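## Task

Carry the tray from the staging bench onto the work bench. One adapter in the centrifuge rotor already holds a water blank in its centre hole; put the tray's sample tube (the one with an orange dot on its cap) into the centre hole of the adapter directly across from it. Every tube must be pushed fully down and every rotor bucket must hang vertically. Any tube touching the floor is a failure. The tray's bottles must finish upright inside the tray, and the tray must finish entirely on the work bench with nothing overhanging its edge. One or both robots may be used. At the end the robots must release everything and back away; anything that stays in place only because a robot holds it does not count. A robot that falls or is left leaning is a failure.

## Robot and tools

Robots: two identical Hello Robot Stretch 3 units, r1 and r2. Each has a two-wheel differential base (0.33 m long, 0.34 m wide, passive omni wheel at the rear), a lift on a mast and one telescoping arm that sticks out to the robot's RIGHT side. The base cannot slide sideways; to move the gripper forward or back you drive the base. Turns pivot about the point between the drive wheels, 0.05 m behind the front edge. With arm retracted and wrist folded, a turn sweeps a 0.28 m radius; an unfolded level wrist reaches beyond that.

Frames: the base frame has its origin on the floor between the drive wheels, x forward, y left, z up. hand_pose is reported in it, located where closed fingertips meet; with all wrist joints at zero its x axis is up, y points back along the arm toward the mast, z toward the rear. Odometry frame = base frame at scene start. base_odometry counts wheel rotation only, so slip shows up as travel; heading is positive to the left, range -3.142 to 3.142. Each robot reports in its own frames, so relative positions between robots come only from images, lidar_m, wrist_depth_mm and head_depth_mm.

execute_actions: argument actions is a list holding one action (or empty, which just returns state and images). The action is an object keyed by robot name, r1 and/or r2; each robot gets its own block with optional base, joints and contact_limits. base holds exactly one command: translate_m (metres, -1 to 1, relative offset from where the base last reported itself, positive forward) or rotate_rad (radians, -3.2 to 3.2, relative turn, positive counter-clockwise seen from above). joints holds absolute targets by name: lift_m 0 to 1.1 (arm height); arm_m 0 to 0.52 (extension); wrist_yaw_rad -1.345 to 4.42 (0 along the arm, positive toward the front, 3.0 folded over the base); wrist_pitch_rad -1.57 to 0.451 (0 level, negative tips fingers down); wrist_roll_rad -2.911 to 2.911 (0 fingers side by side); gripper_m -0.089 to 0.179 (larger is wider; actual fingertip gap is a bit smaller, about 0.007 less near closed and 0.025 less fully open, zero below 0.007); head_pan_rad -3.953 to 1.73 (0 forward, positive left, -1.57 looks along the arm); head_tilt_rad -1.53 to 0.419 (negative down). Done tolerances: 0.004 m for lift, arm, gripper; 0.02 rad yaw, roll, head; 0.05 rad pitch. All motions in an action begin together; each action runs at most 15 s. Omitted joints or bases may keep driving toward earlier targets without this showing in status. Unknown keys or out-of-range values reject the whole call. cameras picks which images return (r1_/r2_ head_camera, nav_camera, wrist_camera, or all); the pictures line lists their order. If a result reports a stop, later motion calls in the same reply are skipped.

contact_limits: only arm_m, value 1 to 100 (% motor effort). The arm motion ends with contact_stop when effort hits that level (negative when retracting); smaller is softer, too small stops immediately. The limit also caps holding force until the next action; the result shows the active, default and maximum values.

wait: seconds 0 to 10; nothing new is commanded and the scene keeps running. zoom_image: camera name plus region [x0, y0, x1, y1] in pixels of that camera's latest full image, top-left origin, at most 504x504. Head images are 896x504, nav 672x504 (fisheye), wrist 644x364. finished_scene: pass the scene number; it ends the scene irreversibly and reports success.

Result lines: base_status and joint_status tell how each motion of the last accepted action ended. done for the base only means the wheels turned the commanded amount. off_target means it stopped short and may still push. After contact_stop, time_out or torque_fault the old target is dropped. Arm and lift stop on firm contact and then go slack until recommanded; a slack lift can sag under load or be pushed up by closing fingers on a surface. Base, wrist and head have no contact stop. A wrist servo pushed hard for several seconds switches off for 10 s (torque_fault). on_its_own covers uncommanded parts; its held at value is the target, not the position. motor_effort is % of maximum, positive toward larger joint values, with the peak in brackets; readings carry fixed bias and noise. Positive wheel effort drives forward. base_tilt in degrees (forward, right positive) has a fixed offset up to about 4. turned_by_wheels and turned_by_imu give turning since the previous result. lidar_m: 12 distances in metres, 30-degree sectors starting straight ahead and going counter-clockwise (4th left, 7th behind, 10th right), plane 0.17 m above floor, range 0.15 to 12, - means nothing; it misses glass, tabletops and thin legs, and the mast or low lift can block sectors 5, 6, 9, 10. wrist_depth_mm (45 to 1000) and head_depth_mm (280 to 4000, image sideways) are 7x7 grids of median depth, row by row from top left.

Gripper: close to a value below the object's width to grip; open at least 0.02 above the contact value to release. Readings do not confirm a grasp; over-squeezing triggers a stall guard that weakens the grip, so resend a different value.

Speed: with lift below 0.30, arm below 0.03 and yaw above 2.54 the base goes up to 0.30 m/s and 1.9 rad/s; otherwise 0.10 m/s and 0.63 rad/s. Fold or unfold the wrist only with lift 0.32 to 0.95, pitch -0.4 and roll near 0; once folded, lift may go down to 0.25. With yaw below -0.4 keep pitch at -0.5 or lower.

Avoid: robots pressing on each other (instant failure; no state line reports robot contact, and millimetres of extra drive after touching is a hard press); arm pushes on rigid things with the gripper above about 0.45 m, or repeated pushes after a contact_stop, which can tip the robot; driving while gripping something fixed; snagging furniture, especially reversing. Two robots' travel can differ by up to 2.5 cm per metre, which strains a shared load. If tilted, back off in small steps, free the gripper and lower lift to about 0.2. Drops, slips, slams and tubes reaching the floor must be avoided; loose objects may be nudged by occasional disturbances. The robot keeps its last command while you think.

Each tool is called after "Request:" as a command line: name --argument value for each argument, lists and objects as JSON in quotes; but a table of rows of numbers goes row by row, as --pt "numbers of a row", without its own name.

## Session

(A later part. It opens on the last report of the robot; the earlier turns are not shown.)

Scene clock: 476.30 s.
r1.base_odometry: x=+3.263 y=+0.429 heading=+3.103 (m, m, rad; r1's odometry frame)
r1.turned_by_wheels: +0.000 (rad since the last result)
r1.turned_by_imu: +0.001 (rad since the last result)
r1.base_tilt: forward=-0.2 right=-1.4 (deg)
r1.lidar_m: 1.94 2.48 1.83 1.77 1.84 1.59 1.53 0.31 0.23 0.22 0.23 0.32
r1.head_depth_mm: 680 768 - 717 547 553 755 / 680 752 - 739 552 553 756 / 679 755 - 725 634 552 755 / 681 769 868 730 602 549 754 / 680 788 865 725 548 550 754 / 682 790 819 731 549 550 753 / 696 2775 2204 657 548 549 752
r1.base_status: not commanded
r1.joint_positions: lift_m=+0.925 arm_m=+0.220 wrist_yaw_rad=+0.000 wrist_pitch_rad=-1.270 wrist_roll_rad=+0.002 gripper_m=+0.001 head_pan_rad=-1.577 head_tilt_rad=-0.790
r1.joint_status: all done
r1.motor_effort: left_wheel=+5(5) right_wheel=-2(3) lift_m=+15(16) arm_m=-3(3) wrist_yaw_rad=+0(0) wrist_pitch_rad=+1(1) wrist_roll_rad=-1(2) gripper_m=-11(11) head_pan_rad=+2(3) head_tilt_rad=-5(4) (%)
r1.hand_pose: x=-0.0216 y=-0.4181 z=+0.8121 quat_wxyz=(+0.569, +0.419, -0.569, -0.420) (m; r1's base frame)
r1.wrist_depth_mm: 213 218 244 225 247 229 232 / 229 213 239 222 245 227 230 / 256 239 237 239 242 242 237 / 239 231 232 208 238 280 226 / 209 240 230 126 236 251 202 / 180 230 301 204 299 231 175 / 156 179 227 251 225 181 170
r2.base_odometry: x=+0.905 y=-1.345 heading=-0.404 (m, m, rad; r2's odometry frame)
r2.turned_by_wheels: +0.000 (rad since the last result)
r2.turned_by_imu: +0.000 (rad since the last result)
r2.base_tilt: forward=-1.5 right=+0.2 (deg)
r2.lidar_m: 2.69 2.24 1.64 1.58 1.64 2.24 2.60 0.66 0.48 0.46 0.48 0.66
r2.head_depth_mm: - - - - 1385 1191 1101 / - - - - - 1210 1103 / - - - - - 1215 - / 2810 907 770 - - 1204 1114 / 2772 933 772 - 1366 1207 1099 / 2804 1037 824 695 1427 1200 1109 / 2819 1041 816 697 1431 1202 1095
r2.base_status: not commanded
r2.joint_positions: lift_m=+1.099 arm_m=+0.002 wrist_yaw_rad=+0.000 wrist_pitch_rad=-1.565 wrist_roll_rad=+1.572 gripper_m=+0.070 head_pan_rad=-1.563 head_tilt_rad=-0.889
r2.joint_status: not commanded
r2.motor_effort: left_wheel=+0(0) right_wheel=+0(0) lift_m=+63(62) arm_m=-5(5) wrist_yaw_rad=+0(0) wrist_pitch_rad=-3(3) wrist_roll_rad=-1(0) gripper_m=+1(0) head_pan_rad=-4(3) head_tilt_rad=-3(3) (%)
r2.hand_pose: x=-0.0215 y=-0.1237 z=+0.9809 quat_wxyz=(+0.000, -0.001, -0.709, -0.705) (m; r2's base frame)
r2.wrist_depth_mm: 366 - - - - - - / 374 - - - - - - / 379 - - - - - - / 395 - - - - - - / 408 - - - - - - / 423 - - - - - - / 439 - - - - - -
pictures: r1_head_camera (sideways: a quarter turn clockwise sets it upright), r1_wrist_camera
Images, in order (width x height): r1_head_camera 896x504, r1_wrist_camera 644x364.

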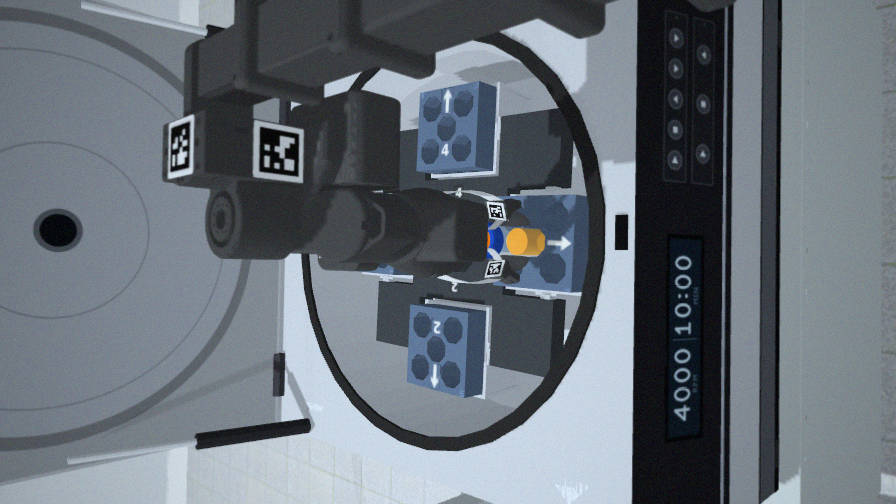

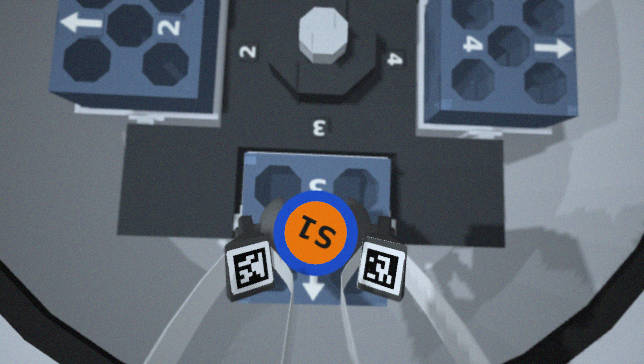

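Request:
execute_actions --actions '[{"r1":{"joints":{"lift_m":0.892}}}]' --cameras '["r1_head_camera"]'

Request:
execute_actions --actions '[{"r1":{"joints":{"gripper_m":0.055}}}]' --cameras '[]'

Request:
execute_actions --actions '[{"r1":{"joints":{"lift_m":1.1}}}]' --cameras '[]'

Request:
execute_actions --actions '[{"r1":{"joints":{"arm_m":0.0}}}]' --cameras '["r1_head_camera"]'

Request:
zoom_image --camera "r1_head_camera" --region '[320,130,640,370]'

Scene clock: 487.07 s.
r1.base_odometry: x=+3.263 y=+0.429 heading=+3.103 (m, m, rad; r1's odometry frame)
r1.turned_by_wheels: +0.000 (rad since the last result)
r1.turned_by_imu: +0.001 (rad since the last result)
r1.base_tilt: forward=-0.3 right=-1.5 (deg)
r1.lidar_m: 1.94 2.48 1.83 1.77 1.84 1.59 1.53 0.31 0.23 0.22 0.23 0.32
r1.head_depth_mm: 681 790 - - 560 553 760 / 681 770 - 718 553 554 757 / 680 771 - 715 626 553 758 / 680 789 870 - 603 552 759 / 681 788 867 723 548 551 759 / 681 788 820 729 550 551 755 / 698 2790 2197 658 548 549 758
r1.base_status: not commanded
r1.joint_positions: lift_m=+0.903 arm_m=+0.220 wrist_yaw_rad=+0.001 wrist_pitch_rad=-1.251 wrist_roll_rad=+0.002 gripper_m=+0.001 head_pan_rad=-1.576 head_tilt_rad=-0.791
r1.joint_status: lift_m contact_stop (moved -0.022 of -0.033)
r1.on_its_own: lift_m is slack since a contact_stop, until your next command for it (your +0.892 is given up)
r1.motor_effort: left_wheel=+4(9) right_wheel=-3(10) lift_m=+18(18) arm_m=-2(3) wrist_yaw_rad=+0(1) wrist_pitch_rad=-9(27) wrist_roll_rad=-1(1) gripper_m=-11(12) head_pan_rad=+2(2) head_tilt_rad=-4(5) (%)
r1.hand_pose: x=-0.0216 y=-0.4228 z=+0.7909 quat_wxyz=(+0.573, +0.414, -0.573, -0.415) (m; r1's base frame)
r1.wrist_depth_mm: 194 197 225 196 229 205 222 / 195 192 221 203 225 201 220 / 248 216 217 219 221 222 229 / 241 211 213 194 218 220 231 / 214 208 209 126 215 216 206 / 185 241 247 179 314 241 179 / 158 185 226 248 234 190 155
r2.base_odometry: x=+0.905 y=-1.345 heading=-0.404 (m, m, rad; r2's odometry frame)
r2.turned_by_wheels: +0.000 (rad since the last result)
r2.turned_by_imu: +0.000 (rad since the last result)
r2.base_tilt: forward=-1.5 right=+0.3 (deg)
r2.lidar_m: 2.69 2.24 1.63 1.57 1.64 2.24 2.59 0.66 0.48 0.46 0.48 0.66
r2.head_depth_mm: - - - - 1385 1205 1097 / - - - - - 1211 1103 / - - - - - 1215 - / 2791 909 769 - - 1200 1115 / 2798 933 773 - 1363 1198 1105 / 2804 1042 820 696 1423 1200 1102 / 2795 1032 822 695 1433 1201 1110
r2.base_status: not commanded
r2.joint_positions: lift_m=+1.099 arm_m=+0.002 wrist_yaw_rad=+0.000 wrist_pitch_rad=-1.565 wrist_roll_rad=+1.572 gripper_m=+0.070 head_pan_rad=-1.563 head_tilt_rad=-0.889
r2.joint_status: not commanded
r2.motor_effort: left_wheel=+0(1) right_wheel=+0(0) lift_m=+63(63) arm_m=-5(5) wrist_yaw_rad=+1(0) wrist_pitch_rad=-2(3) wrist_roll_rad=-1(0) gripper_m=+1(0) head_pan_rad=-4(3) head_tilt_rad=-3(4) (%)
r2.hand_pose: x=-0.0215 y=-0.1237 z=+0.9809 quat_wxyz=(+0.000, -0.001, -0.709, -0.705) (m; r2's base frame)
r2.wrist_depth_mm: 368 - - - - - - / 372 - - - - - - / 382 - - - - - - / 392 - - - - - - / 407 - - - - - - / 417 - - - - - - / 434 - - - - - -
pictures: r1_head_camera (sideways: a quarter turn clockwise sets it upright)
Images, in order (width x height): r1_head_camera 896x504.

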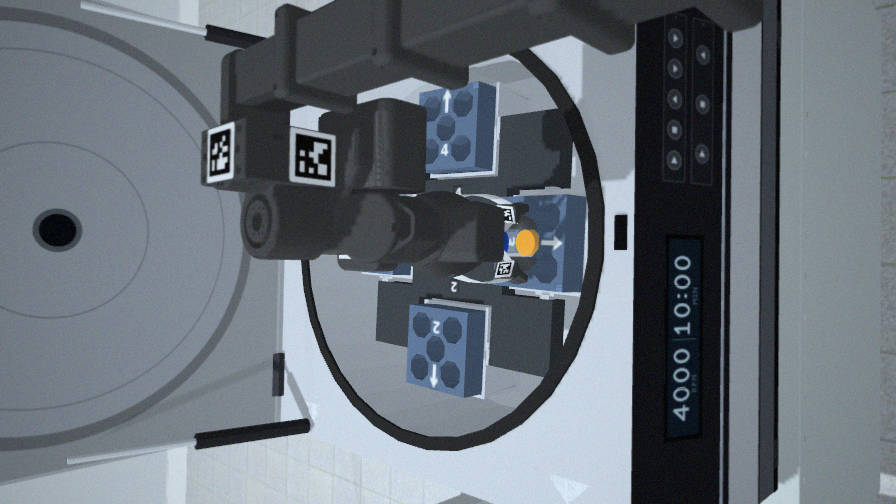

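not run: a stop came earlier in this reply.

not run: a stop came earlier in this reply.

not run: a stop came earlier in this reply.

Region (320, 130, 640, 370) of r1_head_camera's 896x504 image, scaled by 1.575, with more detail than that image has; it fills the top 378 rows of this view, and the rest is white.

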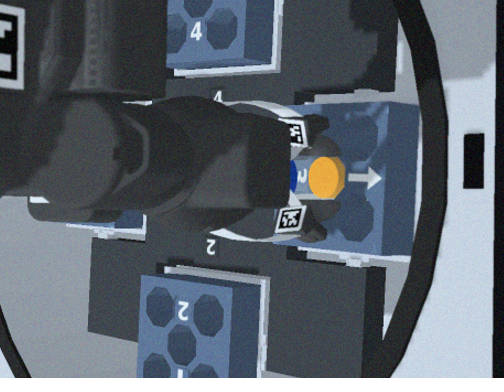

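Request:
execute_actions --actions '[{"r1":{"joints":{"gripper_m":0.055,"lift_m":0.91}}}]' --cameras '[]'

Request:
execute_actions --actions '[{"r1":{"joints":{"lift_m":1.1}}}]' --cameras '[]'

Request:
execute_actions --actions '[{"r1":{"joints":{"arm_m":0.0}}}]' --cameras '["r1_head_camera"]'

Request:
zoom_image --camera "r1_head_camera" --region '[320,130,640,370]'

Scene clock: 492.80 s.
r1.base_odometry: x=+3.263 y=+0.429 heading=+3.103 (m, m, rad; r1's odometry frame)
r1.turned_by_wheels: +0.000 (rad since the last result)
r1.turned_by_imu: +0.001 (rad since the last result)
r1.base_tilt: forward=-0.2 right=-1.5 (deg)
r1.lidar_m: 1.94 2.48 1.83 1.77 1.84 1.58 1.53 0.31 0.23 0.22 0.23 0.32
r1.head_depth_mm: 680 790 - - 559 553 757 / 680 762 - 730 554 553 757 / 680 770 - 716 625 552 759 / 680 787 867 719 603 552 758 / 681 791 868 724 548 550 759 / 681 787 820 730 549 550 755 / 699 2793 2191 656 547 549 755
r1.base_status: not commanded
r1.joint_positions: lift_m=+0.910 arm_m=+0.220 wrist_yaw_rad=+0.001 wrist_pitch_rad=-1.269 wrist_roll_rad=+0.002 gripper_m=+0.055 head_pan_rad=-1.576 head_tilt_rad=-0.791
r1.joint_status: all done
r1.motor_effort: left_wheel=+4(4) right_wheel=-2(3) lift_m=+23(21) arm_m=-2(1) wrist_yaw_rad=+0(0) wrist_pitch_rad=+0(9) wrist_roll_rad=-1(1) gripper_m=+0(79) head_pan_rad=+2(3) head_tilt_rad=-5(5) (%)
r1.hand_pose: x=-0.0216 y=-0.4182 z=+0.7966 quat_wxyz=(+0.569, +0.419, -0.570, -0.420) (m; r1's base frame)
r1.wrist_depth_mm: 196 200 228 206 232 208 222 / 200 195 223 208 228 204 222 / 253 220 221 223 225 230 233 / 239 216 217 200 223 225 227 / 210 215 214 159 219 237 202 / 180 231 239 186 265 229 175 / 153 178 224 252 221 181 152
r2.base_odometry: x=+0.905 y=-1.345 heading=-0.404 (m, m, rad; r2's odometry frame)
r2.turned_by_wheels: +0.000 (rad since the last result)
r2.turned_by_imu: +0.000 (rad since the last result)
r2.base_tilt: forward=-1.5 right=+0.3 (deg)
r2.lidar_m: 2.69 2.24 1.63 1.58 1.64 2.24 2.60 0.66 0.48 0.46 0.48 0.66
r2.head_depth_mm: - - - - 1374 1201 1097 / - - - - - 1205 1103 / - - - - - 1222 - / 2845 905 769 - - 1200 1112 / 2736 924 775 - 1360 1197 1102 / 2816 1038 823 698 1415 1197 1098 / 2800 1030 819 697 1437 1201 1112
r2.base_status: not commanded
r2.joint_positions: lift_m=+1.099 arm_m=+0.002 wrist_yaw_rad=+0.000 wrist_pitch_rad=-1.565 wrist_roll_rad=+1.572 gripper_m=+0.070 head_pan_rad=-1.563 head_tilt_rad=-0.889
r2.joint_status: not commanded
r2.motor_effort: left_wheel=+0(1) right_wheel=+0(0) lift_m=+63(63) arm_m=-5(5) wrist_yaw_rad=+0(1) wrist_pitch_rad=-3(3) wrist_roll_rad=-1(1) gripper_m=+0(0) head_pan_rad=-3(4) head_tilt_rad=-3(3) (%)
r2.hand_pose: x=-0.0215 y=-0.1237 z=+0.9809 quat_wxyz=(+0.000, -0.001, -0.709, -0.705) (m; r2's base frame)
r2.wrist_depth_mm: 366 - - - - - - / 374 - - - - - - / 379 - - - - - - / 393 - - - - - - / 407 - - - - - - / 423 - - - - - - / 431 - - - - - -
pictures: none
No camera images: the call's "cameras" was empty. Leave "cameras" out to get every camera's image.

Scene clock: 495.37 s.
r1.base_odometry: x=+3.263 y=+0.429 heading=+3.103 (m, m, rad; r1's odometry frame)
r1.turned_by_wheels: +0.000 (rad since the last result)
r1.turned_by_imu: +0.001 (rad since the last result)
r1.base_tilt: forward=-0.3 right=-1.4 (deg)
r1.lidar_m: 1.94 2.47 1.83 1.77 1.83 1.58 1.53 0.31 0.23 0.22 0.23 0.32
r1.head_depth_mm: 709 787 2045 710 561 554 758 / 708 789 845 742 554 553 758 / - - 866 734 631 553 758 / 666 - 863 724 605 552 758 / 682 790 869 726 548 550 755 / 682 790 819 731 550 551 757 / 698 2781 2186 656 548 550 757
r1.base_status: not commanded
r1.joint_positions: lift_m=+1.100 arm_m=+0.220 wrist_yaw_rad=+0.001 wrist_pitch_rad=-1.269 wrist_roll_rad=+0.002 gripper_m=+0.055 head_pan_rad=-1.576 head_tilt_rad=-0.791
r1.joint_status: all done
r1.motor_effort: left_wheel=+3(4) right_wheel=-2(2) lift_m=+22(22) arm_m=-1(1) wrist_yaw_rad=+0(1) wrist_pitch_rad=-1(1) wrist_roll_rad=-1(1) gripper_m=+0(1) head_pan_rad=+2(3) head_tilt_rad=-5(6) (%)
r1.hand_pose: x=-0.0216 y=-0.4182 z=+0.9866 quat_wxyz=(+0.569, +0.419, -0.570, -0.420) (m; r1's base frame)
r1.wrist_depth_mm: - 361 433 410 437 378 - / - 384 425 425 434 373 - / - 386 408 417 400 370 - / - 359 415 415 424 360 - / - 339 409 384 416 353 - / 612 334 334 419 344 348 - / - 330 335 337 342 344 -
r2.base_odometry: x=+0.905 y=-1.345 heading=-0.404 (m, m, rad; r2's odometry frame)
r2.turned_by_wheels: +0.000 (rad since the last result)
r2.turned_by_imu: +0.000 (rad since the last result)
r2.base_tilt: forward=-1.6 right=+0.2 (deg)
r2.lidar_m: 2.69 2.24 1.64 1.58 1.63 2.24 2.60 0.66 0.48 0.46 0.48 0.66
r2.head_depth_mm: - - - - 1372 1201 1099 / - - - - - 1212 1094 / - - - - - 1222 - / 2797 908 772 - - 1192 1121 / 2749 933 770 - 1374 1195 1101 / 2844 1040 823 697 1432 1202 1103 / 2785 1041 823 698 1437 1198 1106
r2.base_status: not commanded
r2.joint_positions: lift_m=+1.099 arm_m=+0.002 wrist_yaw_rad=+0.000 wrist_pitch_rad=-1.565 wrist_roll_rad=+1.572 gripper_m=+0.070 head_pan_rad=-1.563 head_tilt_rad=-0.889
r2.joint_status: not commanded
r2.motor_effort: left_wheel=+0(0) right_wheel=+0(0) lift_m=+63(63) arm_m=-4(5) wrist_yaw_rad=+0(0) wrist_pitch_rad=-2(3) wrist_roll_rad=-1(0) gripper_m=+0(0) head_pan_rad=-3(3) head_tilt_rad=-3(4) (%)
r2.hand_pose: x=-0.0215 y=-0.1237 z=+0.9809 quat_wxyz=(+0.000, -0.001, -0.709, -0.705) (m; r2's base frame)
r2.wrist_depth_mm: 368 - - - - - - / 375 - - - - - - / 379 - - - - - - / 395 - - - - - - / 410 - - - - - - / 422 - - - - - - / 433 - - - - - -
pictures: none
No camera images: the call's "cameras" was empty. Leave "cameras" out to get every camera's image.

Scene clock: 498.23 s.
r1.base_odometry: x=+3.263 y=+0.429 heading=+3.103 (m, m, rad; r1's odometry frame)
r1.turned_by_wheels: +0.000 (rad since the last result)
r1.turned_by_imu: +0.001 (rad since the last result)
r1.base_tilt: forward=-0.3 right=-1.4 (deg)
r1.lidar_m: 1.94 2.48 1.83 1.77 1.84 1.59 1.53 0.31 0.23 0.22 0.23 0.32
r1.head_depth_mm: - - - - 561 560 759 / - - - - - 576 758 / 667 - - - - 574 758 / 682 772 - - - 563 757 / 680 790 866 724 587 551 759 / 682 790 816 731 550 551 758 / 700 2804 2202 655 547 548 754
r1.base_status: not commanded
r1.joint_positions: lift_m=+1.100 arm_m=+0.000 wrist_yaw_rad=+0.001 wrist_pitch_rad=-1.270 wrist_roll_rad=+0.002 gripper_m=+0.055 head_pan_rad=-1.576 head_tilt_rad=-0.791
r1.joint_status: all done
r1.motor_effort: left_wheel=+3(3) right_wheel=-2(2) lift_m=+23(22) arm_m=-3(3) wrist_yaw_rad=-1(1) wrist_pitch_rad=+0(1) wrist_roll_rad=-1(1) gripper_m=+0(0) head_pan_rad=+2(2) head_tilt_rad=-5(6) (%)
r1.hand_pose: x=-0.0216 y=-0.1983 z=+0.9866 quat_wxyz=(+0.569, +0.419, -0.569, -0.420) (m; r1's base frame)
r1.wrist_depth_mm: - 358 432 410 443 377 - / - 354 428 422 370 370 - / - 351 355 357 363 367 - / 762 444 448 454 459 630 - / - - - - - - - / - - - - - - - / - - - - - - -
r2.base_odometry: x=+0.905 y=-1.345 heading=-0.404 (m, m, rad; r2's odometry frame)
r2.turned_by_wheels: +0.000 (rad since the last result)
r2.turned_by_imu: +0.000 (rad since the last result)
r2.base_tilt: forward=-1.4 right=+0.3 (deg)
r2.lidar_m: 2.69 2.24 1.63 1.58 1.64 2.24 2.60 0.66 0.48 0.46 0.48 0.66
r2.head_depth_mm: - - - - 1377 1197 1106 / - - - - - 1213 1092 / - - - - - 1222 - / 2871 909 771 - - 1197 1116 / 2737 931 777 - 1365 1199 1101 / 2860 1033 819 695 1423 1201 1107 / 2822 1047 823 696 1422 1200 1099
r2.base_status: not commanded
r2.joint_positions: lift_m=+1.099 arm_m=+0.002 wrist_yaw_rad=+0.000 wrist_pitch_rad=-1.565 wrist_roll_rad=+1.572 gripper_m=+0.070 head_pan_rad=-1.563 head_tilt_rad=-0.889
r2.joint_status: not commanded
r2.motor_effort: left_wheel=+0(1) right_wheel=+0(0) lift_m=+62(63) arm_m=-5(5) wrist_yaw_rad=-1(1) wrist_pitch_rad=-3(3) wrist_roll_rad=-1(1) gripper_m=+0(0) head_pan_rad=-4(3) head_tilt_rad=-3(4) (%)
r2.hand_pose: x=-0.0215 y=-0.1237 z=+0.9809 quat_wxyz=(+0.000, -0.001, -0.709, -0.705) (m; r2's base frame)
r2.wrist_depth_mm: 366 - - - - - - / 374 - - - - - - / 379 - - - - - - / 394 - - - - - - / 402 - - - - - - / 418 - - - - - - / 435 - - - - - -
pictures: r1_head_camera (sideways: a quarter turn clockwise sets it upright)
Images, in order (width x height): r1_head_camera 896x504.

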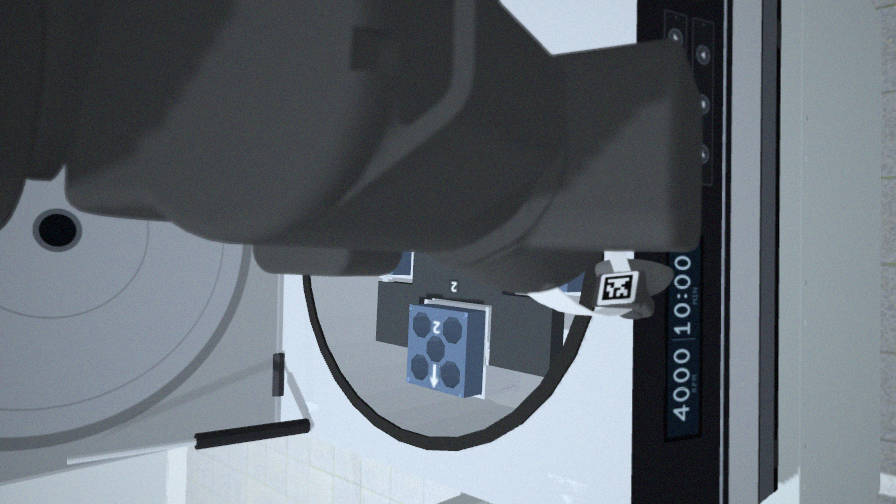

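Region (320, 130, 640, 370) of r1_head_camera's 896x504 image, scaled by 1.575, with more detail than that image has; it fills the top 378 rows of this view, and the rest is white.

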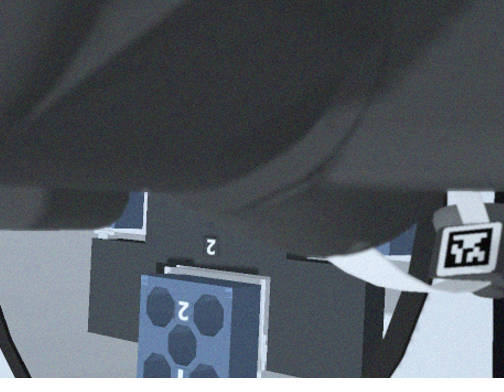

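Look with the wrist camera over the hub.

Request:
execute_actions --actions '[{"r1":{"joints":{"arm_m":0.3}}}]' --cameras '["r1_head_camera","r1_wrist_camera"]'

Request:
zoom_image --camera "r1_wrist_camera" --region '[180,20,460,260]'

Scene clock: 505.40 s.
r1.base_odometry: x=+3.263 y=+0.429 heading=+3.103 (m, m, rad; r1's odometry frame)
r1.turned_by_wheels: +0.000 (rad since the last result)
r1.turned_by_imu: +0.001 (rad since the last result)
r1.base_tilt: forward=-0.3 right=-1.4 (deg)
r1.lidar_m: 1.95 2.48 1.83 1.77 1.84 1.59 1.53 0.31 0.23 0.22 0.23 0.32
r1.head_depth_mm: 682 789 2069 708 561 553 758 / 687 787 841 741 553 553 758 / 685 808 868 733 631 552 760 / 667 826 868 724 604 551 757 / 680 788 866 725 547 551 757 / 682 788 819 728 550 551 759 / 697 2779 2199 655 548 549 754
r1.base_status: not commanded
r1.joint_positions: lift_m=+1.100 arm_m=+0.300 wrist_yaw_rad=+0.000 wrist_pitch_rad=-1.270 wrist_roll_rad=+0.002 gripper_m=+0.055 head_pan_rad=-1.576 head_tilt_rad=-0.791
r1.joint_status: all done
r1.motor_effort: left_wheel=+3(4) right_wheel=-2(2) lift_m=+22(22) arm_m=+4(1) wrist_yaw_rad=-1(1) wrist_pitch_rad=+0(0) wrist_roll_rad=-1(1) gripper_m=+1(0) head_pan_rad=+2(3) head_tilt_rad=-4(4) (%)
r1.hand_pose: x=-0.0216 y=-0.4976 z=+0.9866 quat_wxyz=(+0.569, +0.419, -0.570, -0.420) (m; r1's base frame)
r1.wrist_depth_mm: 718 360 393 428 386 378 - / - 355 425 418 441 371 - / - 377 420 422 426 367 - / - 380 410 397 399 374 - / - 371 412 410 449 358 - / - 334 449 379 440 349 - / 581 329 375 389 369 342 -
r2.base_odometry: x=+0.905 y=-1.345 heading=-0.404 (m, m, rad; r2's odometry frame)
r2.turned_by_wheels: +0.000 (rad since the last result)
r2.turned_by_imu: +0.000 (rad since the last result)
r2.base_tilt: forward=-1.5 right=+0.2 (deg)
r2.lidar_m: 2.69 2.23 1.63 1.58 1.63 2.24 2.60 0.66 0.48 0.46 0.48 0.66
r2.head_depth_mm: - - - - 1383 1193 1103 / - - - - - 1209 1103 / - - - - - 1224 - / 2818 906 770 - - 1197 1119 / 2736 932 776 - 1366 1199 1104 / 2778 1044 822 694 1433 1203 1103 / 2843 1040 827 695 1432 1209 1104
r2.base_status: not commanded
r2.joint_positions: lift_m=+1.099 arm_m=+0.002 wrist_yaw_rad=+0.000 wrist_pitch_rad=-1.565 wrist_roll_rad=+1.572 gripper_m=+0.070 head_pan_rad=-1.563 head_tilt_rad=-0.889
r2.joint_status: not commanded
r2.motor_effort: left_wheel=+0(0) right_wheel=+0(0) lift_m=+63(63) arm_m=-5(5) wrist_yaw_rad=+0(0) wrist_pitch_rad=-2(3) wrist_roll_rad=-1(0) gripper_m=+0(0) head_pan_rad=-4(3) head_tilt_rad=-3(3) (%)
r2.hand_pose: x=-0.0215 y=-0.1237 z=+0.9809 quat_wxyz=(+0.000, -0.001, -0.709, -0.705) (m; r2's base frame)
r2.wrist_depth_mm: 368 - - - - - - / 374 - - - - - - / 383 - - - - - - / 392 - - - - - - / 405 - - - - - - / 418 - - - - - - / 436 - - - - - -
pictures: r1_head_camera (sideways: a quarter turn clockwise sets it upright), r1_wrist_camera
Images, in order (width x height): r1_head_camera 896x504, r1_wrist_camera 644x364.

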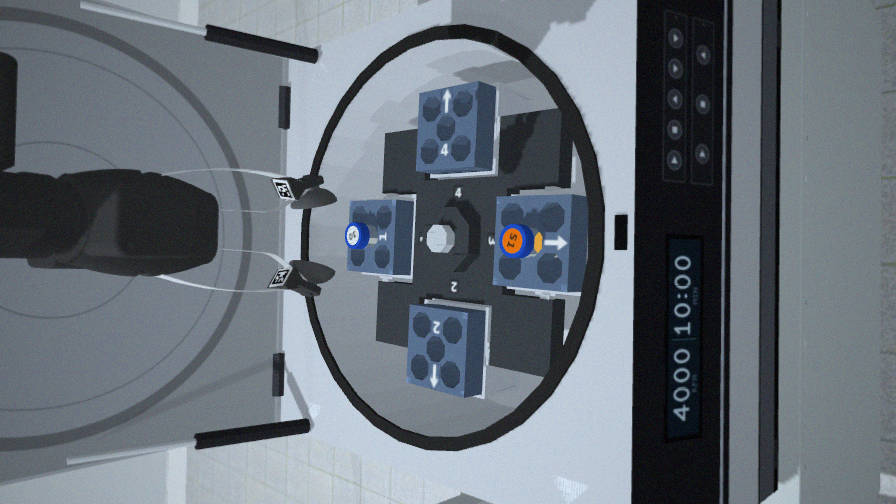

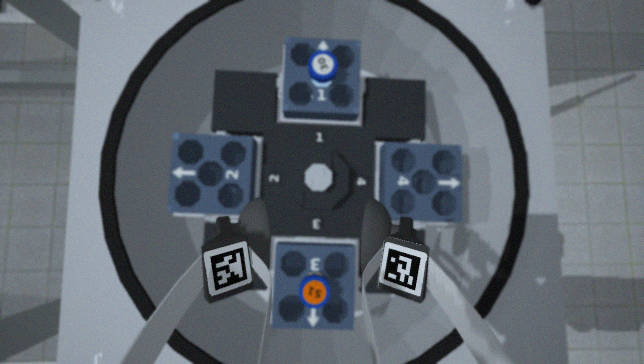

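Region (180, 20, 460, 260) of r1_wrist_camera's 644x364 image, scaled by 1.800; it fills the top 432 rows of this view, and the rest is white.

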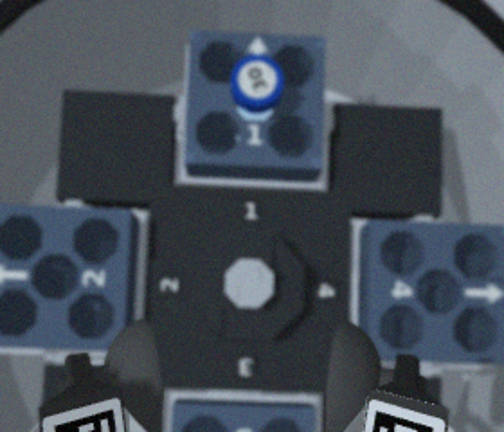

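Request:
execute_actions --actions '[{"r1":{"joints":{"arm_m":0.22,"gripper_m":0.0}}}]' --cameras '[]'

Request:
execute_actions --actions '[{"r1":{"joints":{"lift_m":0.945}}}]' --cameras '["r1_head_camera","r1_wrist_camera"]'

Scene clock: 515.87 s.
r1.base_odometry: x=+3.263 y=+0.429 heading=+3.103 (m, m, rad; r1's odometry frame)
r1.turned_by_wheels: +0.000 (rad since the last result)
r1.turned_by_imu: +0.001 (rad since the last result)
r1.base_tilt: forward=-0.2 right=-1.4 (deg)
r1.lidar_m: 1.95 2.49 1.83 1.77 1.84 1.58 1.53 0.31 0.23 0.22 0.23 0.32
r1.head_depth_mm: 709 791 2048 709 560 553 758 / 710 789 840 742 554 554 759 / - - 865 733 631 552 761 / 667 - 866 723 604 551 759 / 680 790 864 723 548 551 758 / 680 789 822 729 550 550 755 / 698 2768 2175 657 548 549 755
r1.base_status: not commanded
r1.joint_positions: lift_m=+1.100 arm_m=+0.220 wrist_yaw_rad=+0.000 wrist_pitch_rad=-1.270 wrist_roll_rad=+0.002 gripper_m=+0.000 head_pan_rad=-1.576 head_tilt_rad=-0.791
r1.joint_status: all done
r1.motor_effort: left_wheel=+3(3) right_wheel=-2(2) lift_m=+22(22) arm_m=-3(4) wrist_yaw_rad=-1(1) wrist_pitch_rad=-1(0) wrist_roll_rad=-1(1) gripper_m=-2(79) head_pan_rad=+3(2) head_tilt_rad=-5(5) (%)
r1.hand_pose: x=-0.0216 y=-0.4183 z=+0.9866 quat_wxyz=(+0.569, +0.419, -0.570, -0.420) (m; r1's base frame)
r1.wrist_depth_mm: - 362 435 406 441 377 - / - 383 425 430 431 374 - / - 386 408 418 402 371 - / - 356 412 415 423 360 - / - 337 413 - 427 353 - / 615 335 333 362 343 349 - / - 329 334 336 340 346 -
r2.base_odometry: x=+0.905 y=-1.345 heading=-0.404 (m, m, rad; r2's odometry frame)
r2.turned_by_wheels: +0.000 (rad since the last result)
r2.turned_by_imu: +0.000 (rad since the last result)
r2.base_tilt: forward=-1.5 right=+0.2 (deg)
r2.lidar_m: 2.69 2.24 1.64 1.58 1.64 2.24 2.60 0.66 0.48 0.46 0.48 0.66
r2.head_depth_mm: - - - - 1373 1201 1102 / - - - - - 1205 1106 / - - - - - 1219 - / 2776 906 769 - - 1207 1118 / 2790 932 771 - 1356 1197 1103 / 2800 1037 820 696 1428 1198 1103 / 2792 1036 824 695 1416 1201 1095
r2.base_status: not commanded
r2.joint_positions: lift_m=+1.099 arm_m=+0.002 wrist_yaw_rad=+0.000 wrist_pitch_rad=-1.565 wrist_roll_rad=+1.572 gripper_m=+0.070 head_pan_rad=-1.563 head_tilt_rad=-0.889
r2.joint_status: not commanded
r2.motor_effort: left_wheel=+0(0) right_wheel=+0(0) lift_m=+63(63) arm_m=-4(4) wrist_yaw_rad=+1(1) wrist_pitch_rad=-3(3) wrist_roll_rad=+0(0) gripper_m=+0(0) head_pan_rad=-3(3) head_tilt_rad=-4(3) (%)
r2.hand_pose: x=-0.0215 y=-0.1237 z=+0.9809 quat_wxyz=(+0.000, -0.001, -0.709, -0.705) (m; r2's base frame)
r2.wrist_depth_mm: 370 - - - - - - / 374 - - - - - - / 384 - - - - - - / 394 - - - - - - / 406 - - - - - - / 415 - - - - - - / 438 - - - - - -
pictures: none
No camera images: the call's "cameras" was empty. Leave "cameras" out to get every camera's image.

Scene clock: 518.10 s.
r1.base_odometry: x=+3.263 y=+0.429 heading=+3.103 (m, m, rad; r1's odometry frame)
r1.turned_by_wheels: +0.000 (rad since the last result)
r1.turned_by_imu: +0.001 (rad since the last result)
r1.base_tilt: forward=-0.3 right=-1.5 (deg)
r1.lidar_m: 1.95 2.49 1.83 1.76 1.83 1.59 1.53 0.31 0.23 0.22 0.23 0.32
r1.head_depth_mm: 681 740 - 715 559 554 760 / 682 - 818 739 553 555 758 / 682 - - 733 631 553 755 / 681 771 877 728 606 552 758 / 682 788 866 724 548 550 758 / 679 789 820 729 549 549 757 / 697 2764 2202 656 548 549 756
r1.base_status: not commanded
r1.joint_positions: lift_m=+0.945 arm_m=+0.220 wrist_yaw_rad=+0.000 wrist_pitch_rad=-1.270 wrist_roll_rad=+0.002 gripper_m=+0.000 head_pan_rad=-1.576 head_tilt_rad=-0.791
r1.joint_status: all done
r1.motor_effort: left_wheel=+4(3) right_wheel=-2(2) lift_m=+15(20) arm_m=-3(2) wrist_yaw_rad=+0(0) wrist_pitch_rad=+0(0) wrist_roll_rad=-1(1) gripper_m=-1(3) head_pan_rad=+3(2) head_tilt_rad=-5(4) (%)
r1.hand_pose: x=-0.0216 y=-0.4183 z=+0.8321 quat_wxyz=(+0.569, +0.419, -0.570, -0.420) (m; r1's base frame)
r1.wrist_depth_mm: 253 238 266 247 270 246 252 / 254 232 261 242 265 243 252 / 260 257 258 260 263 262 245 / 239 254 252 238 259 298 227 / 209 255 249 - 255 261 202 / 180 231 312 336 314 230 192 / 179 182 229 251 228 186 190
r2.base_odometry: x=+0.905 y=-1.345 heading=-0.404 (m, m, rad; r2's odometry frame)
r2.turned_by_wheels: +0.000 (rad since the last result)
r2.turned_by_imu: +0.000 (rad since the last result)
r2.base_tilt: forward=-1.5 right=+0.2 (deg)
r2.lidar_m: 2.69 2.23 1.64 1.58 1.63 2.24 2.60 0.66 0.48 0.46 0.48 0.66
r2.head_depth_mm: - - - - 1379 1187 1104 / - - - - - 1203 1101 / - - - - - 1223 - / 2848 910 772 - - 1198 1116 / 2800 935 778 - 1372 1199 1097 / 2804 1034 824 696 1425 1204 1107 / 2802 1041 822 701 1421 1203 1110
r2.base_status: not commanded
r2.joint_positions: lift_m=+1.099 arm_m=+0.002 wrist_yaw_rad=+0.000 wrist_pitch_rad=-1.565 wrist_roll_rad=+1.572 gripper_m=+0.070 head_pan_rad=-1.563 head_tilt_rad=-0.889
r2.joint_status: not commanded
r2.motor_effort: left_wheel=+0(0) right_wheel=+0(0) lift_m=+62(63) arm_m=-5(5) wrist_yaw_rad=+0(0) wrist_pitch_rad=-3(2) wrist_roll_rad=+0(1) gripper_m=+0(0) head_pan_rad=-4(3) head_tilt_rad=-4(4) (%)
r2.hand_pose: x=-0.0215 y=-0.1237 z=+0.9809 quat_wxyz=(+0.000, -0.001, -0.709, -0.705) (m; r2's base frame)
r2.wrist_depth_mm: 368 - - - - - - / 377 - - - - - - / 381 - - - - - - / 394 - - - - - - / 405 - - - - - - / 422 - - - - - - / 438 - - - - - -
pictures: r1_head_camera (sideways: a quarter turn clockwise sets it upright), r1_wrist_camera
Images, in order (width x height): r1_head_camera 896x504, r1_wrist_camera 644x364.

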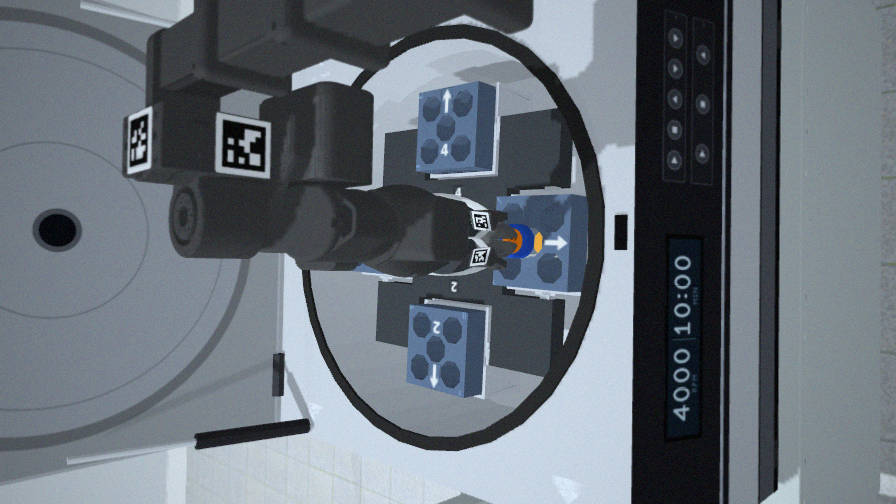

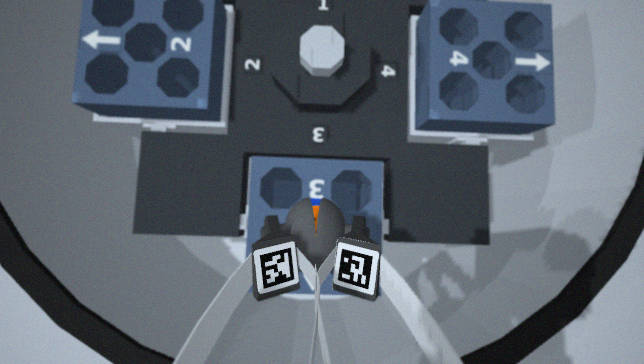

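Aligned. Lower until touch.

Request:
execute_actions --actions '[{"r1":{"joints":{"lift_m":0.915}}}]' --cameras '["r1_head_camera"]'

Scene clock: 522.20 s.
r1.base_odometry: x=+3.263 y=+0.429 heading=+3.103 (m, m, rad; r1's odometry frame)
r1.turned_by_wheels: +0.000 (rad since the last result)
r1.turned_by_imu: +0.001 (rad since the last result)
r1.base_tilt: forward=-0.2 right=-1.4 (deg)
r1.lidar_m: 1.95 2.49 1.83 1.77 1.84 1.58 1.53 0.31 0.23 0.22 0.23 0.32
r1.head_depth_mm: 680 755 - 719 548 553 758 / 681 738 - 741 556 552 760 / 680 749 - 732 626 552 759 / 680 769 867 - 601 553 758 / 681 788 864 725 548 551 758 / 680 791 822 730 550 551 757 / 698 2759 2207 658 549 549 755
r1.base_status: not commanded
r1.joint_positions: lift_m=+0.933 arm_m=+0.220 wrist_yaw_rad=+0.000 wrist_pitch_rad=-1.246 wrist_roll_rad=+0.002 gripper_m=+0.000 head_pan_rad=-1.576 head_tilt_rad=-0.791
r1.joint_status: lift_m contact_stop (moved -0.013 of -0.030)
r1.on_its_own: lift_m is slack since a contact_stop, until your next command for it (your +0.915 is given up)
r1.motor_effort: left_wheel=+3(5) right_wheel=-1(5) lift_m=+18(22) arm_m=-2(2) wrist_yaw_rad=-1(0) wrist_pitch_rad=-12(40) wrist_roll_rad=-1(1) gripper_m=-2(3) head_pan_rad=+3(2) head_tilt_rad=-4(4) (%)
r1.hand_pose: x=-0.0216 y=-0.4242 z=+0.8209 quat_wxyz=(+0.574, +0.412, -0.574, -0.413) (m; r1's base frame)
r1.wrist_depth_mm: 247 232 257 240 263 240 243 / 241 227 252 235 258 234 241 / 256 245 249 251 253 253 238 / 245 243 243 248 251 287 231 / 217 240 240 - 244 249 207 / 188 244 345 204 339 243 181 / 165 192 249 275 245 193 177
r2.base_odometry: x=+0.905 y=-1.345 heading=-0.404 (m, m, rad; r2's odometry frame)
r2.turned_by_wheels: +0.000 (rad since the last result)
r2.turned_by_imu: +0.000 (rad since the last result)
r2.base_tilt: forward=-1.5 right=+0.2 (deg)
r2.lidar_m: 2.69 2.23 1.64 1.58 1.64 2.24 2.61 0.66 0.48 0.46 0.48 0.66
r2.head_depth_mm: - - - - 1378 1193 1100 / - - - - - 1210 1101 / - - - - - 1217 - / 2833 907 773 - - 1201 1125 / 2794 939 771 - 1374 1196 1101 / 2844 1041 822 694 1420 1200 1101 / 2830 1036 817 696 1434 1194 1101
r2.base_status: not commanded
r2.joint_positions: lift_m=+1.099 arm_m=+0.002 wrist_yaw_rad=+0.000 wrist_pitch_rad=-1.565 wrist_roll_rad=+1.572 gripper_m=+0.070 head_pan_rad=-1.563 head_tilt_rad=-0.889
r2.joint_status: not commanded
r2.motor_effort: left_wheel=+0(0) right_wheel=+0(0) lift_m=+63(63) arm_m=-5(5) wrist_yaw_rad=+1(0) wrist_pitch_rad=-3(3) wrist_roll_rad=+0(0) gripper_m=+0(1) head_pan_rad=-3(4) head_tilt_rad=-4(4) (%)
r2.hand_pose: x=-0.0215 y=-0.1237 z=+0.9809 quat_wxyz=(+0.000, -0.001, -0.709, -0.705) (m; r2's base frame)
r2.wrist_depth_mm: 369 - - - - - - / 372 - - - - - - / 382 - - - - - - / 393 - - - - - - / 406 - - - - - - / 423 - - - - - - / 437 - - - - - -
pictures: r1_head_camera (sideways: a quarter turn clockwise sets it upright)
Images, in order (width x height): r1_head_camera 896x504.

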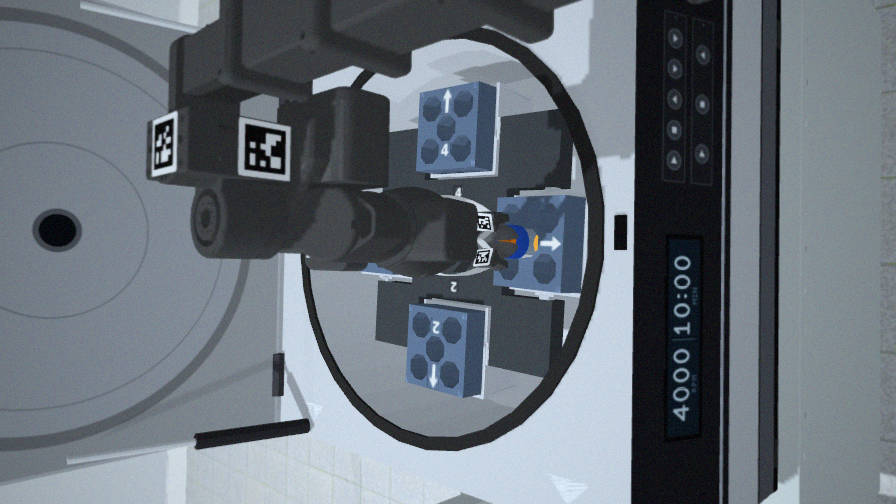

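Request:
execute_actions --actions '[{"r1":{"joints":{"lift_m":1.0}}}]' --cameras '[]'

Request:
execute_actions --actions '[{"r1":{"joints":{"arm_m":0.49}}}]' --cameras '["r1_head_camera","r1_wrist_camera"]'

Scene clock: 528.20 s.
r1.base_odometry: x=+3.263 y=+0.429 heading=+3.103 (m, m, rad; r1's odometry frame)
r1.turned_by_wheels: +0.000 (rad since the last result)
r1.turned_by_imu: +0.001 (rad since the last result)
r1.base_tilt: forward=-0.2 right=-1.5 (deg)
r1.lidar_m: 1.95 2.49 1.83 1.77 1.84 1.58 1.53 0.31 0.23 0.22 0.23 0.32
r1.head_depth_mm: - 787 2036 707 560 552 761 / - - 841 739 553 553 757 / 654 - 865 731 632 553 761 / 667 770 - 724 605 552 758 / 680 789 866 726 547 551 758 / 681 788 818 731 550 549 758 / 700 2766 2180 658 547 549 756
r1.base_status: not commanded
r1.joint_positions: lift_m=+1.000 arm_m=+0.220 wrist_yaw_rad=+0.000 wrist_pitch_rad=-1.269 wrist_roll_rad=+0.002 gripper_m=+0.000 head_pan_rad=-1.576 head_tilt_rad=-0.791
r1.joint_status: all done
r1.motor_effort: left_wheel=+3(3) right_wheel=-1(2) lift_m=+22(23) arm_m=-2(2) wrist_yaw_rad=+0(1) wrist_pitch_rad=-1(10) wrist_roll_rad=-1(1) gripper_m=-2(2) head_pan_rad=+2(2) head_tilt_rad=-5(5) (%)
r1.hand_pose: x=-0.0216 y=-0.4184 z=+0.8866 quat_wxyz=(+0.569, +0.419, -0.570, -0.420) (m; r1's base frame)
r1.wrist_depth_mm: 264 318 326 327 332 336 270 / 268 295 318 298 319 309 267 / 259 316 313 315 316 312 261 / 242 330 309 313 317 343 256 / 235 299 386 - 315 291 253 / 233 235 313 362 314 246 249 / 230 233 234 253 238 242 245
r2.base_odometry: x=+0.905 y=-1.345 heading=-0.404 (m, m, rad; r2's odometry frame)
r2.turned_by_wheels: +0.000 (rad since the last result)
r2.turned_by_imu: +0.000 (rad since the last result)
r2.base_tilt: forward=-1.5 right=+0.2 (deg)
r2.lidar_m: 2.69 2.24 1.63 1.58 1.63 2.24 2.60 0.66 0.48 0.46 0.48 0.66
r2.head_depth_mm: - - - - 1383 1195 1097 / - - - - - 1212 1105 / - - - - - 1223 - / 2794 905 771 - - 1199 1115 / 2763 928 773 - 1365 1198 1098 / 2829 1039 821 697 1428 1201 1107 / 2796 1044 824 698 1428 1205 1108
r2.base_status: not commanded
r2.joint_positions: lift_m=+1.099 arm_m=+0.002 wrist_yaw_rad=+0.000 wrist_pitch_rad=-1.565 wrist_roll_rad=+1.572 gripper_m=+0.070 head_pan_rad=-1.563 head_tilt_rad=-0.889
r2.joint_status: not commanded
r2.motor_effort: left_wheel=+0(0) right_wheel=+0(0) lift_m=+63(63) arm_m=-5(5) wrist_yaw_rad=-1(1) wrist_pitch_rad=-2(3) wrist_roll_rad=-1(0) gripper_m=+0(0) head_pan_rad=-3(3) head_tilt_rad=-4(3) (%)
r2.hand_pose: x=-0.0215 y=-0.1237 z=+0.9809 quat_wxyz=(+0.000, -0.001, -0.709, -0.705) (m; r2's base frame)
r2.wrist_depth_mm: 366 - - - - - - / 375 - - - - - - / 382 - - - - - - / 394 - - - - - - / 404 - - - - - - / 422 - - - - - - / 435 - - - - - -
pictures: none
No camera images: the call's "cameras" was empty. Leave "cameras" out to get every camera's image.

Scene clock: 531.40 s.
r1.base_odometry: x=+3.263 y=+0.429 heading=+3.103 (m, m, rad; r1's odometry frame)
r1.turned_by_wheels: +0.000 (rad since the last result)
r1.turned_by_imu: +0.001 (rad since the last result)
r1.base_tilt: forward=-0.4 right=-1.4 (deg)
r1.lidar_m: 1.94 2.48 1.83 1.77 1.84 1.58 1.53 0.31 0.23 0.22 0.23 0.32
r1.head_depth_mm: - 796 891 708 560 553 757 / 701 789 843 740 553 552 758 / - 790 869 730 632 551 758 / 674 827 862 723 605 552 759 / 680 791 866 726 547 551 759 / 681 790 818 733 551 551 758 / 698 2754 2185 656 549 549 755
r1.base_status: not commanded
r1.joint_positions: lift_m=+1.000 arm_m=+0.490 wrist_yaw_rad=+0.000 wrist_pitch_rad=-1.269 wrist_roll_rad=+0.002 gripper_m=+0.000 head_pan_rad=-1.576 head_tilt_rad=-0.791
r1.joint_status: all done
r1.motor_effort: left_wheel=+3(3) right_wheel=-1(1) lift_m=+22(22) arm_m=+3(6) wrist_yaw_rad=+1(0) wrist_pitch_rad=+0(0) wrist_roll_rad=-1(2) gripper_m=-2(2) head_pan_rad=+2(2) head_tilt_rad=-5(6) (%)
r1.hand_pose: x=-0.0216 y=-0.6877 z=+0.8866 quat_wxyz=(+0.569, +0.419, -0.570, -0.420) (m; r1's base frame)
r1.wrist_depth_mm: 224 224 225 225 227 226 228 / 248 250 253 256 257 260 264 / 243 246 249 273 255 256 259 / 239 242 397 370 364 254 256 / 237 307 304 - 311 310 252 / 236 320 300 300 307 336 250 / 257 287 295 296 299 299 249
r2.base_odometry: x=+0.905 y=-1.345 heading=-0.404 (m, m, rad; r2's odometry frame)
r2.turned_by_wheels: +0.000 (rad since the last result)
r2.turned_by_imu: +0.000 (rad since the last result)
r2.base_tilt: forward=-1.5 right=+0.3 (deg)
r2.lidar_m: 2.69 2.24 1.64 1.58 1.64 2.24 2.60 0.66 0.48 0.46 0.48 0.66
r2.head_depth_mm: - - - - 1376 1184 1097 / - - - - - 1206 1095 / - - - - - 1216 - / 2790 911 769 - - 1200 1122 / 2793 932 774 - 1374 1201 1099 / 2828 1037 822 698 1429 1196 1100 / 2814 1041 824 696 1425 1204 1098
r2.base_status: not commanded
r2.joint_positions: lift_m=+1.099 arm_m=+0.002 wrist_yaw_rad=+0.000 wrist_pitch_rad=-1.565 wrist_roll_rad=+1.572 gripper_m=+0.070 head_pan_rad=-1.563 head_tilt_rad=-0.889
r2.joint_status: not commanded
r2.motor_effort: left_wheel=+0(0) right_wheel=+0(0) lift_m=+63(63) arm_m=-5(5) wrist_yaw_rad=+0(1) wrist_pitch_rad=-2(3) wrist_roll_rad=-1(0) gripper_m=+0(0) head_pan_rad=-3(3) head_tilt_rad=-3(4) (%)
r2.hand_pose: x=-0.0215 y=-0.1237 z=+0.9809 quat_wxyz=(+0.000, -0.001, -0.709, -0.705) (m; r2's base frame)
r2.wrist_depth_mm: 364 - - - - - - / 373 - - - - - - / 379 - - - - - - / 394 - - - - - - / 407 - - - - - - / 421 - - - - - - / 435 - - - - - -
pictures: r1_head_camera (sideways: a quarter turn clockwise sets it upright), r1_wrist_camera
Images, in order (width x height): r1_head_camera 896x504, r1_wrist_camera 644x364.

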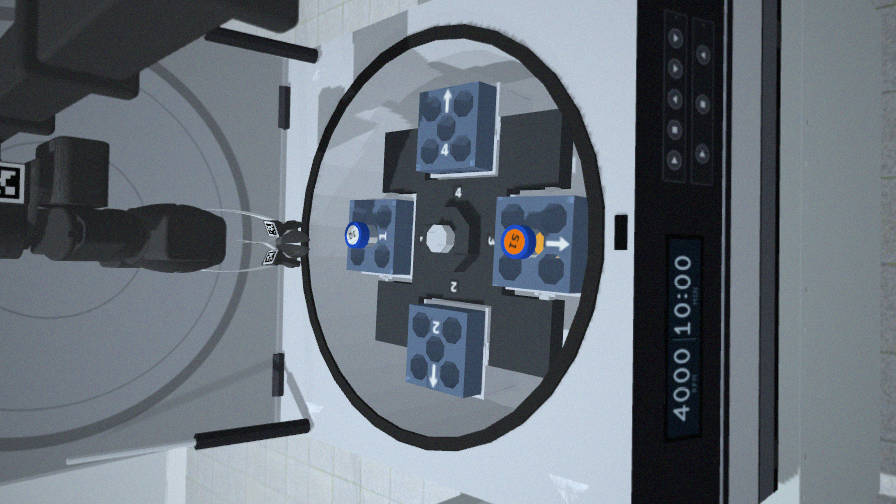

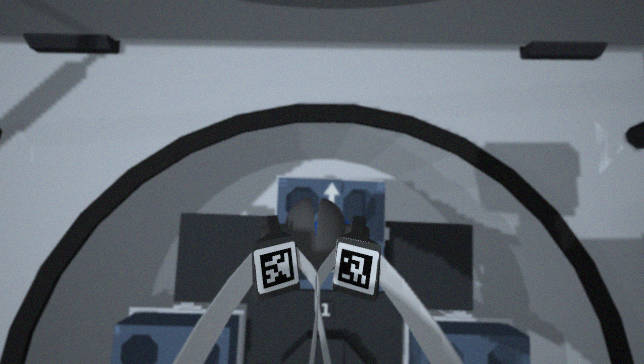

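Request:
execute_actions --actions '[{"r1":{"joints":{"lift_m":0.948}}}]' --cameras '["r1_head_camera","r1_wrist_camera"]'

Scene clock: 537.33 s.
r1.base_odometry: x=+3.263 y=+0.429 heading=+3.103 (m, m, rad; r1's odometry frame)
r1.turned_by_wheels: +0.000 (rad since the last result)
r1.turned_by_imu: +0.001 (rad since the last result)
r1.base_tilt: forward=-0.3 right=-1.4 (deg)
r1.lidar_m: 1.94 2.49 1.83 1.77 1.83 1.59 1.53 0.31 0.23 0.22 0.23 0.32
r1.head_depth_mm: 681 - - 696 561 553 759 / 650 806 841 740 553 553 759 / - 809 868 734 633 551 760 / 661 - 859 723 605 552 758 / 679 787 868 725 547 551 756 / 681 787 820 730 549 551 757 / 696 2771 2204 657 548 549 756
r1.base_status: not commanded
r1.joint_positions: lift_m=+0.948 arm_m=+0.490 wrist_yaw_rad=+0.000 wrist_pitch_rad=-1.269 wrist_roll_rad=+0.002 gripper_m=+0.000 head_pan_rad=-1.576 head_tilt_rad=-0.791
r1.joint_status: all done
r1.motor_effort: left_wheel=+3(3) right_wheel=-1(1) lift_m=+14(21) arm_m=+4(3) wrist_yaw_rad=+0(0) wrist_pitch_rad=+0(0) wrist_roll_rad=-1(2) gripper_m=-2(2) head_pan_rad=+2(2) head_tilt_rad=-4(6) (%)
r1.hand_pose: x=-0.0216 y=-0.6877 z=+0.8351 quat_wxyz=(+0.569, +0.419, -0.570, -0.420) (m; r1's base frame)
r1.wrist_depth_mm: 198 199 202 204 206 208 210 / 195 197 199 197 203 206 208 / 192 193 229 275 234 202 204 / 188 232 372 263 337 242 202 / 205 264 251 - 257 273 206 / 236 288 248 224 254 287 233 / 247 242 246 246 249 253 248
r2.base_odometry: x=+0.905 y=-1.345 heading=-0.404 (m, m, rad; r2's odometry frame)
r2.turned_by_wheels: +0.000 (rad since the last result)
r2.turned_by_imu: +0.000 (rad since the last result)
r2.base_tilt: forward=-1.5 right=+0.2 (deg)
r2.lidar_m: 2.69 2.23 1.64 1.58 1.64 2.24 2.60 0.65 0.48 0.46 0.48 0.66
r2.head_depth_mm: - - - - 1384 1194 1095 / - - - - - 1215 1105 / - - - - - 1225 - / 2830 909 771 - - 1204 1123 / 2755 936 772 - 1367 1193 1100 / 2808 1037 819 695 1434 1201 1100 / 2798 1041 818 697 1418 1199 1107
r2.base_status: not commanded
r2.joint_positions: lift_m=+1.099 arm_m=+0.002 wrist_yaw_rad=+0.000 wrist_pitch_rad=-1.565 wrist_roll_rad=+1.572 gripper_m=+0.070 head_pan_rad=-1.563 head_tilt_rad=-0.889
r2.joint_status: not commanded
r2.motor_effort: left_wheel=+0(1) right_wheel=+0(0) lift_m=+63(63) arm_m=-5(5) wrist_yaw_rad=+0(1) wrist_pitch_rad=-3(3) wrist_roll_rad=-1(1) gripper_m=+0(0) head_pan_rad=-3(3) head_tilt_rad=-3(3) (%)
r2.hand_pose: x=-0.0215 y=-0.1237 z=+0.9809 quat_wxyz=(+0.000, -0.001, -0.709, -0.705) (m; r2's base frame)
r2.wrist_depth_mm: 369 - - - - - - / 373 - - - - - - / 381 - - - - - - / 392 - - - - - - / 402 - - - - - - / 420 - - - - - - / 434 - - - - - -
pictures: r1_head_camera (sideways: a quarter turn clockwise sets it upright), r1_wrist_camera
Images, in order (width x height): r1_head_camera 896x504, r1_wrist_camera 644x364.

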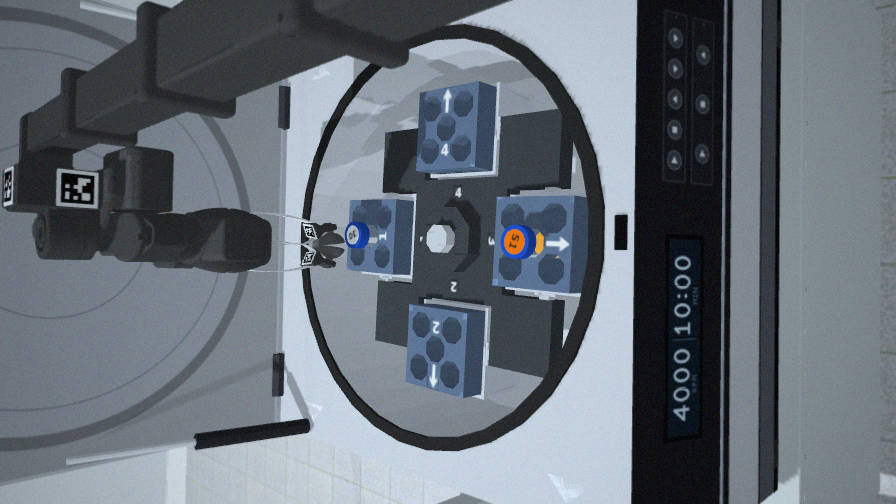

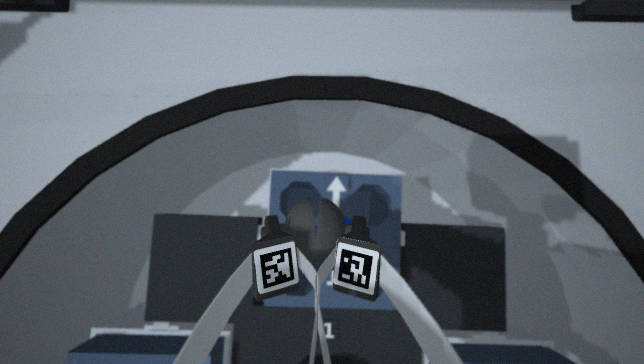

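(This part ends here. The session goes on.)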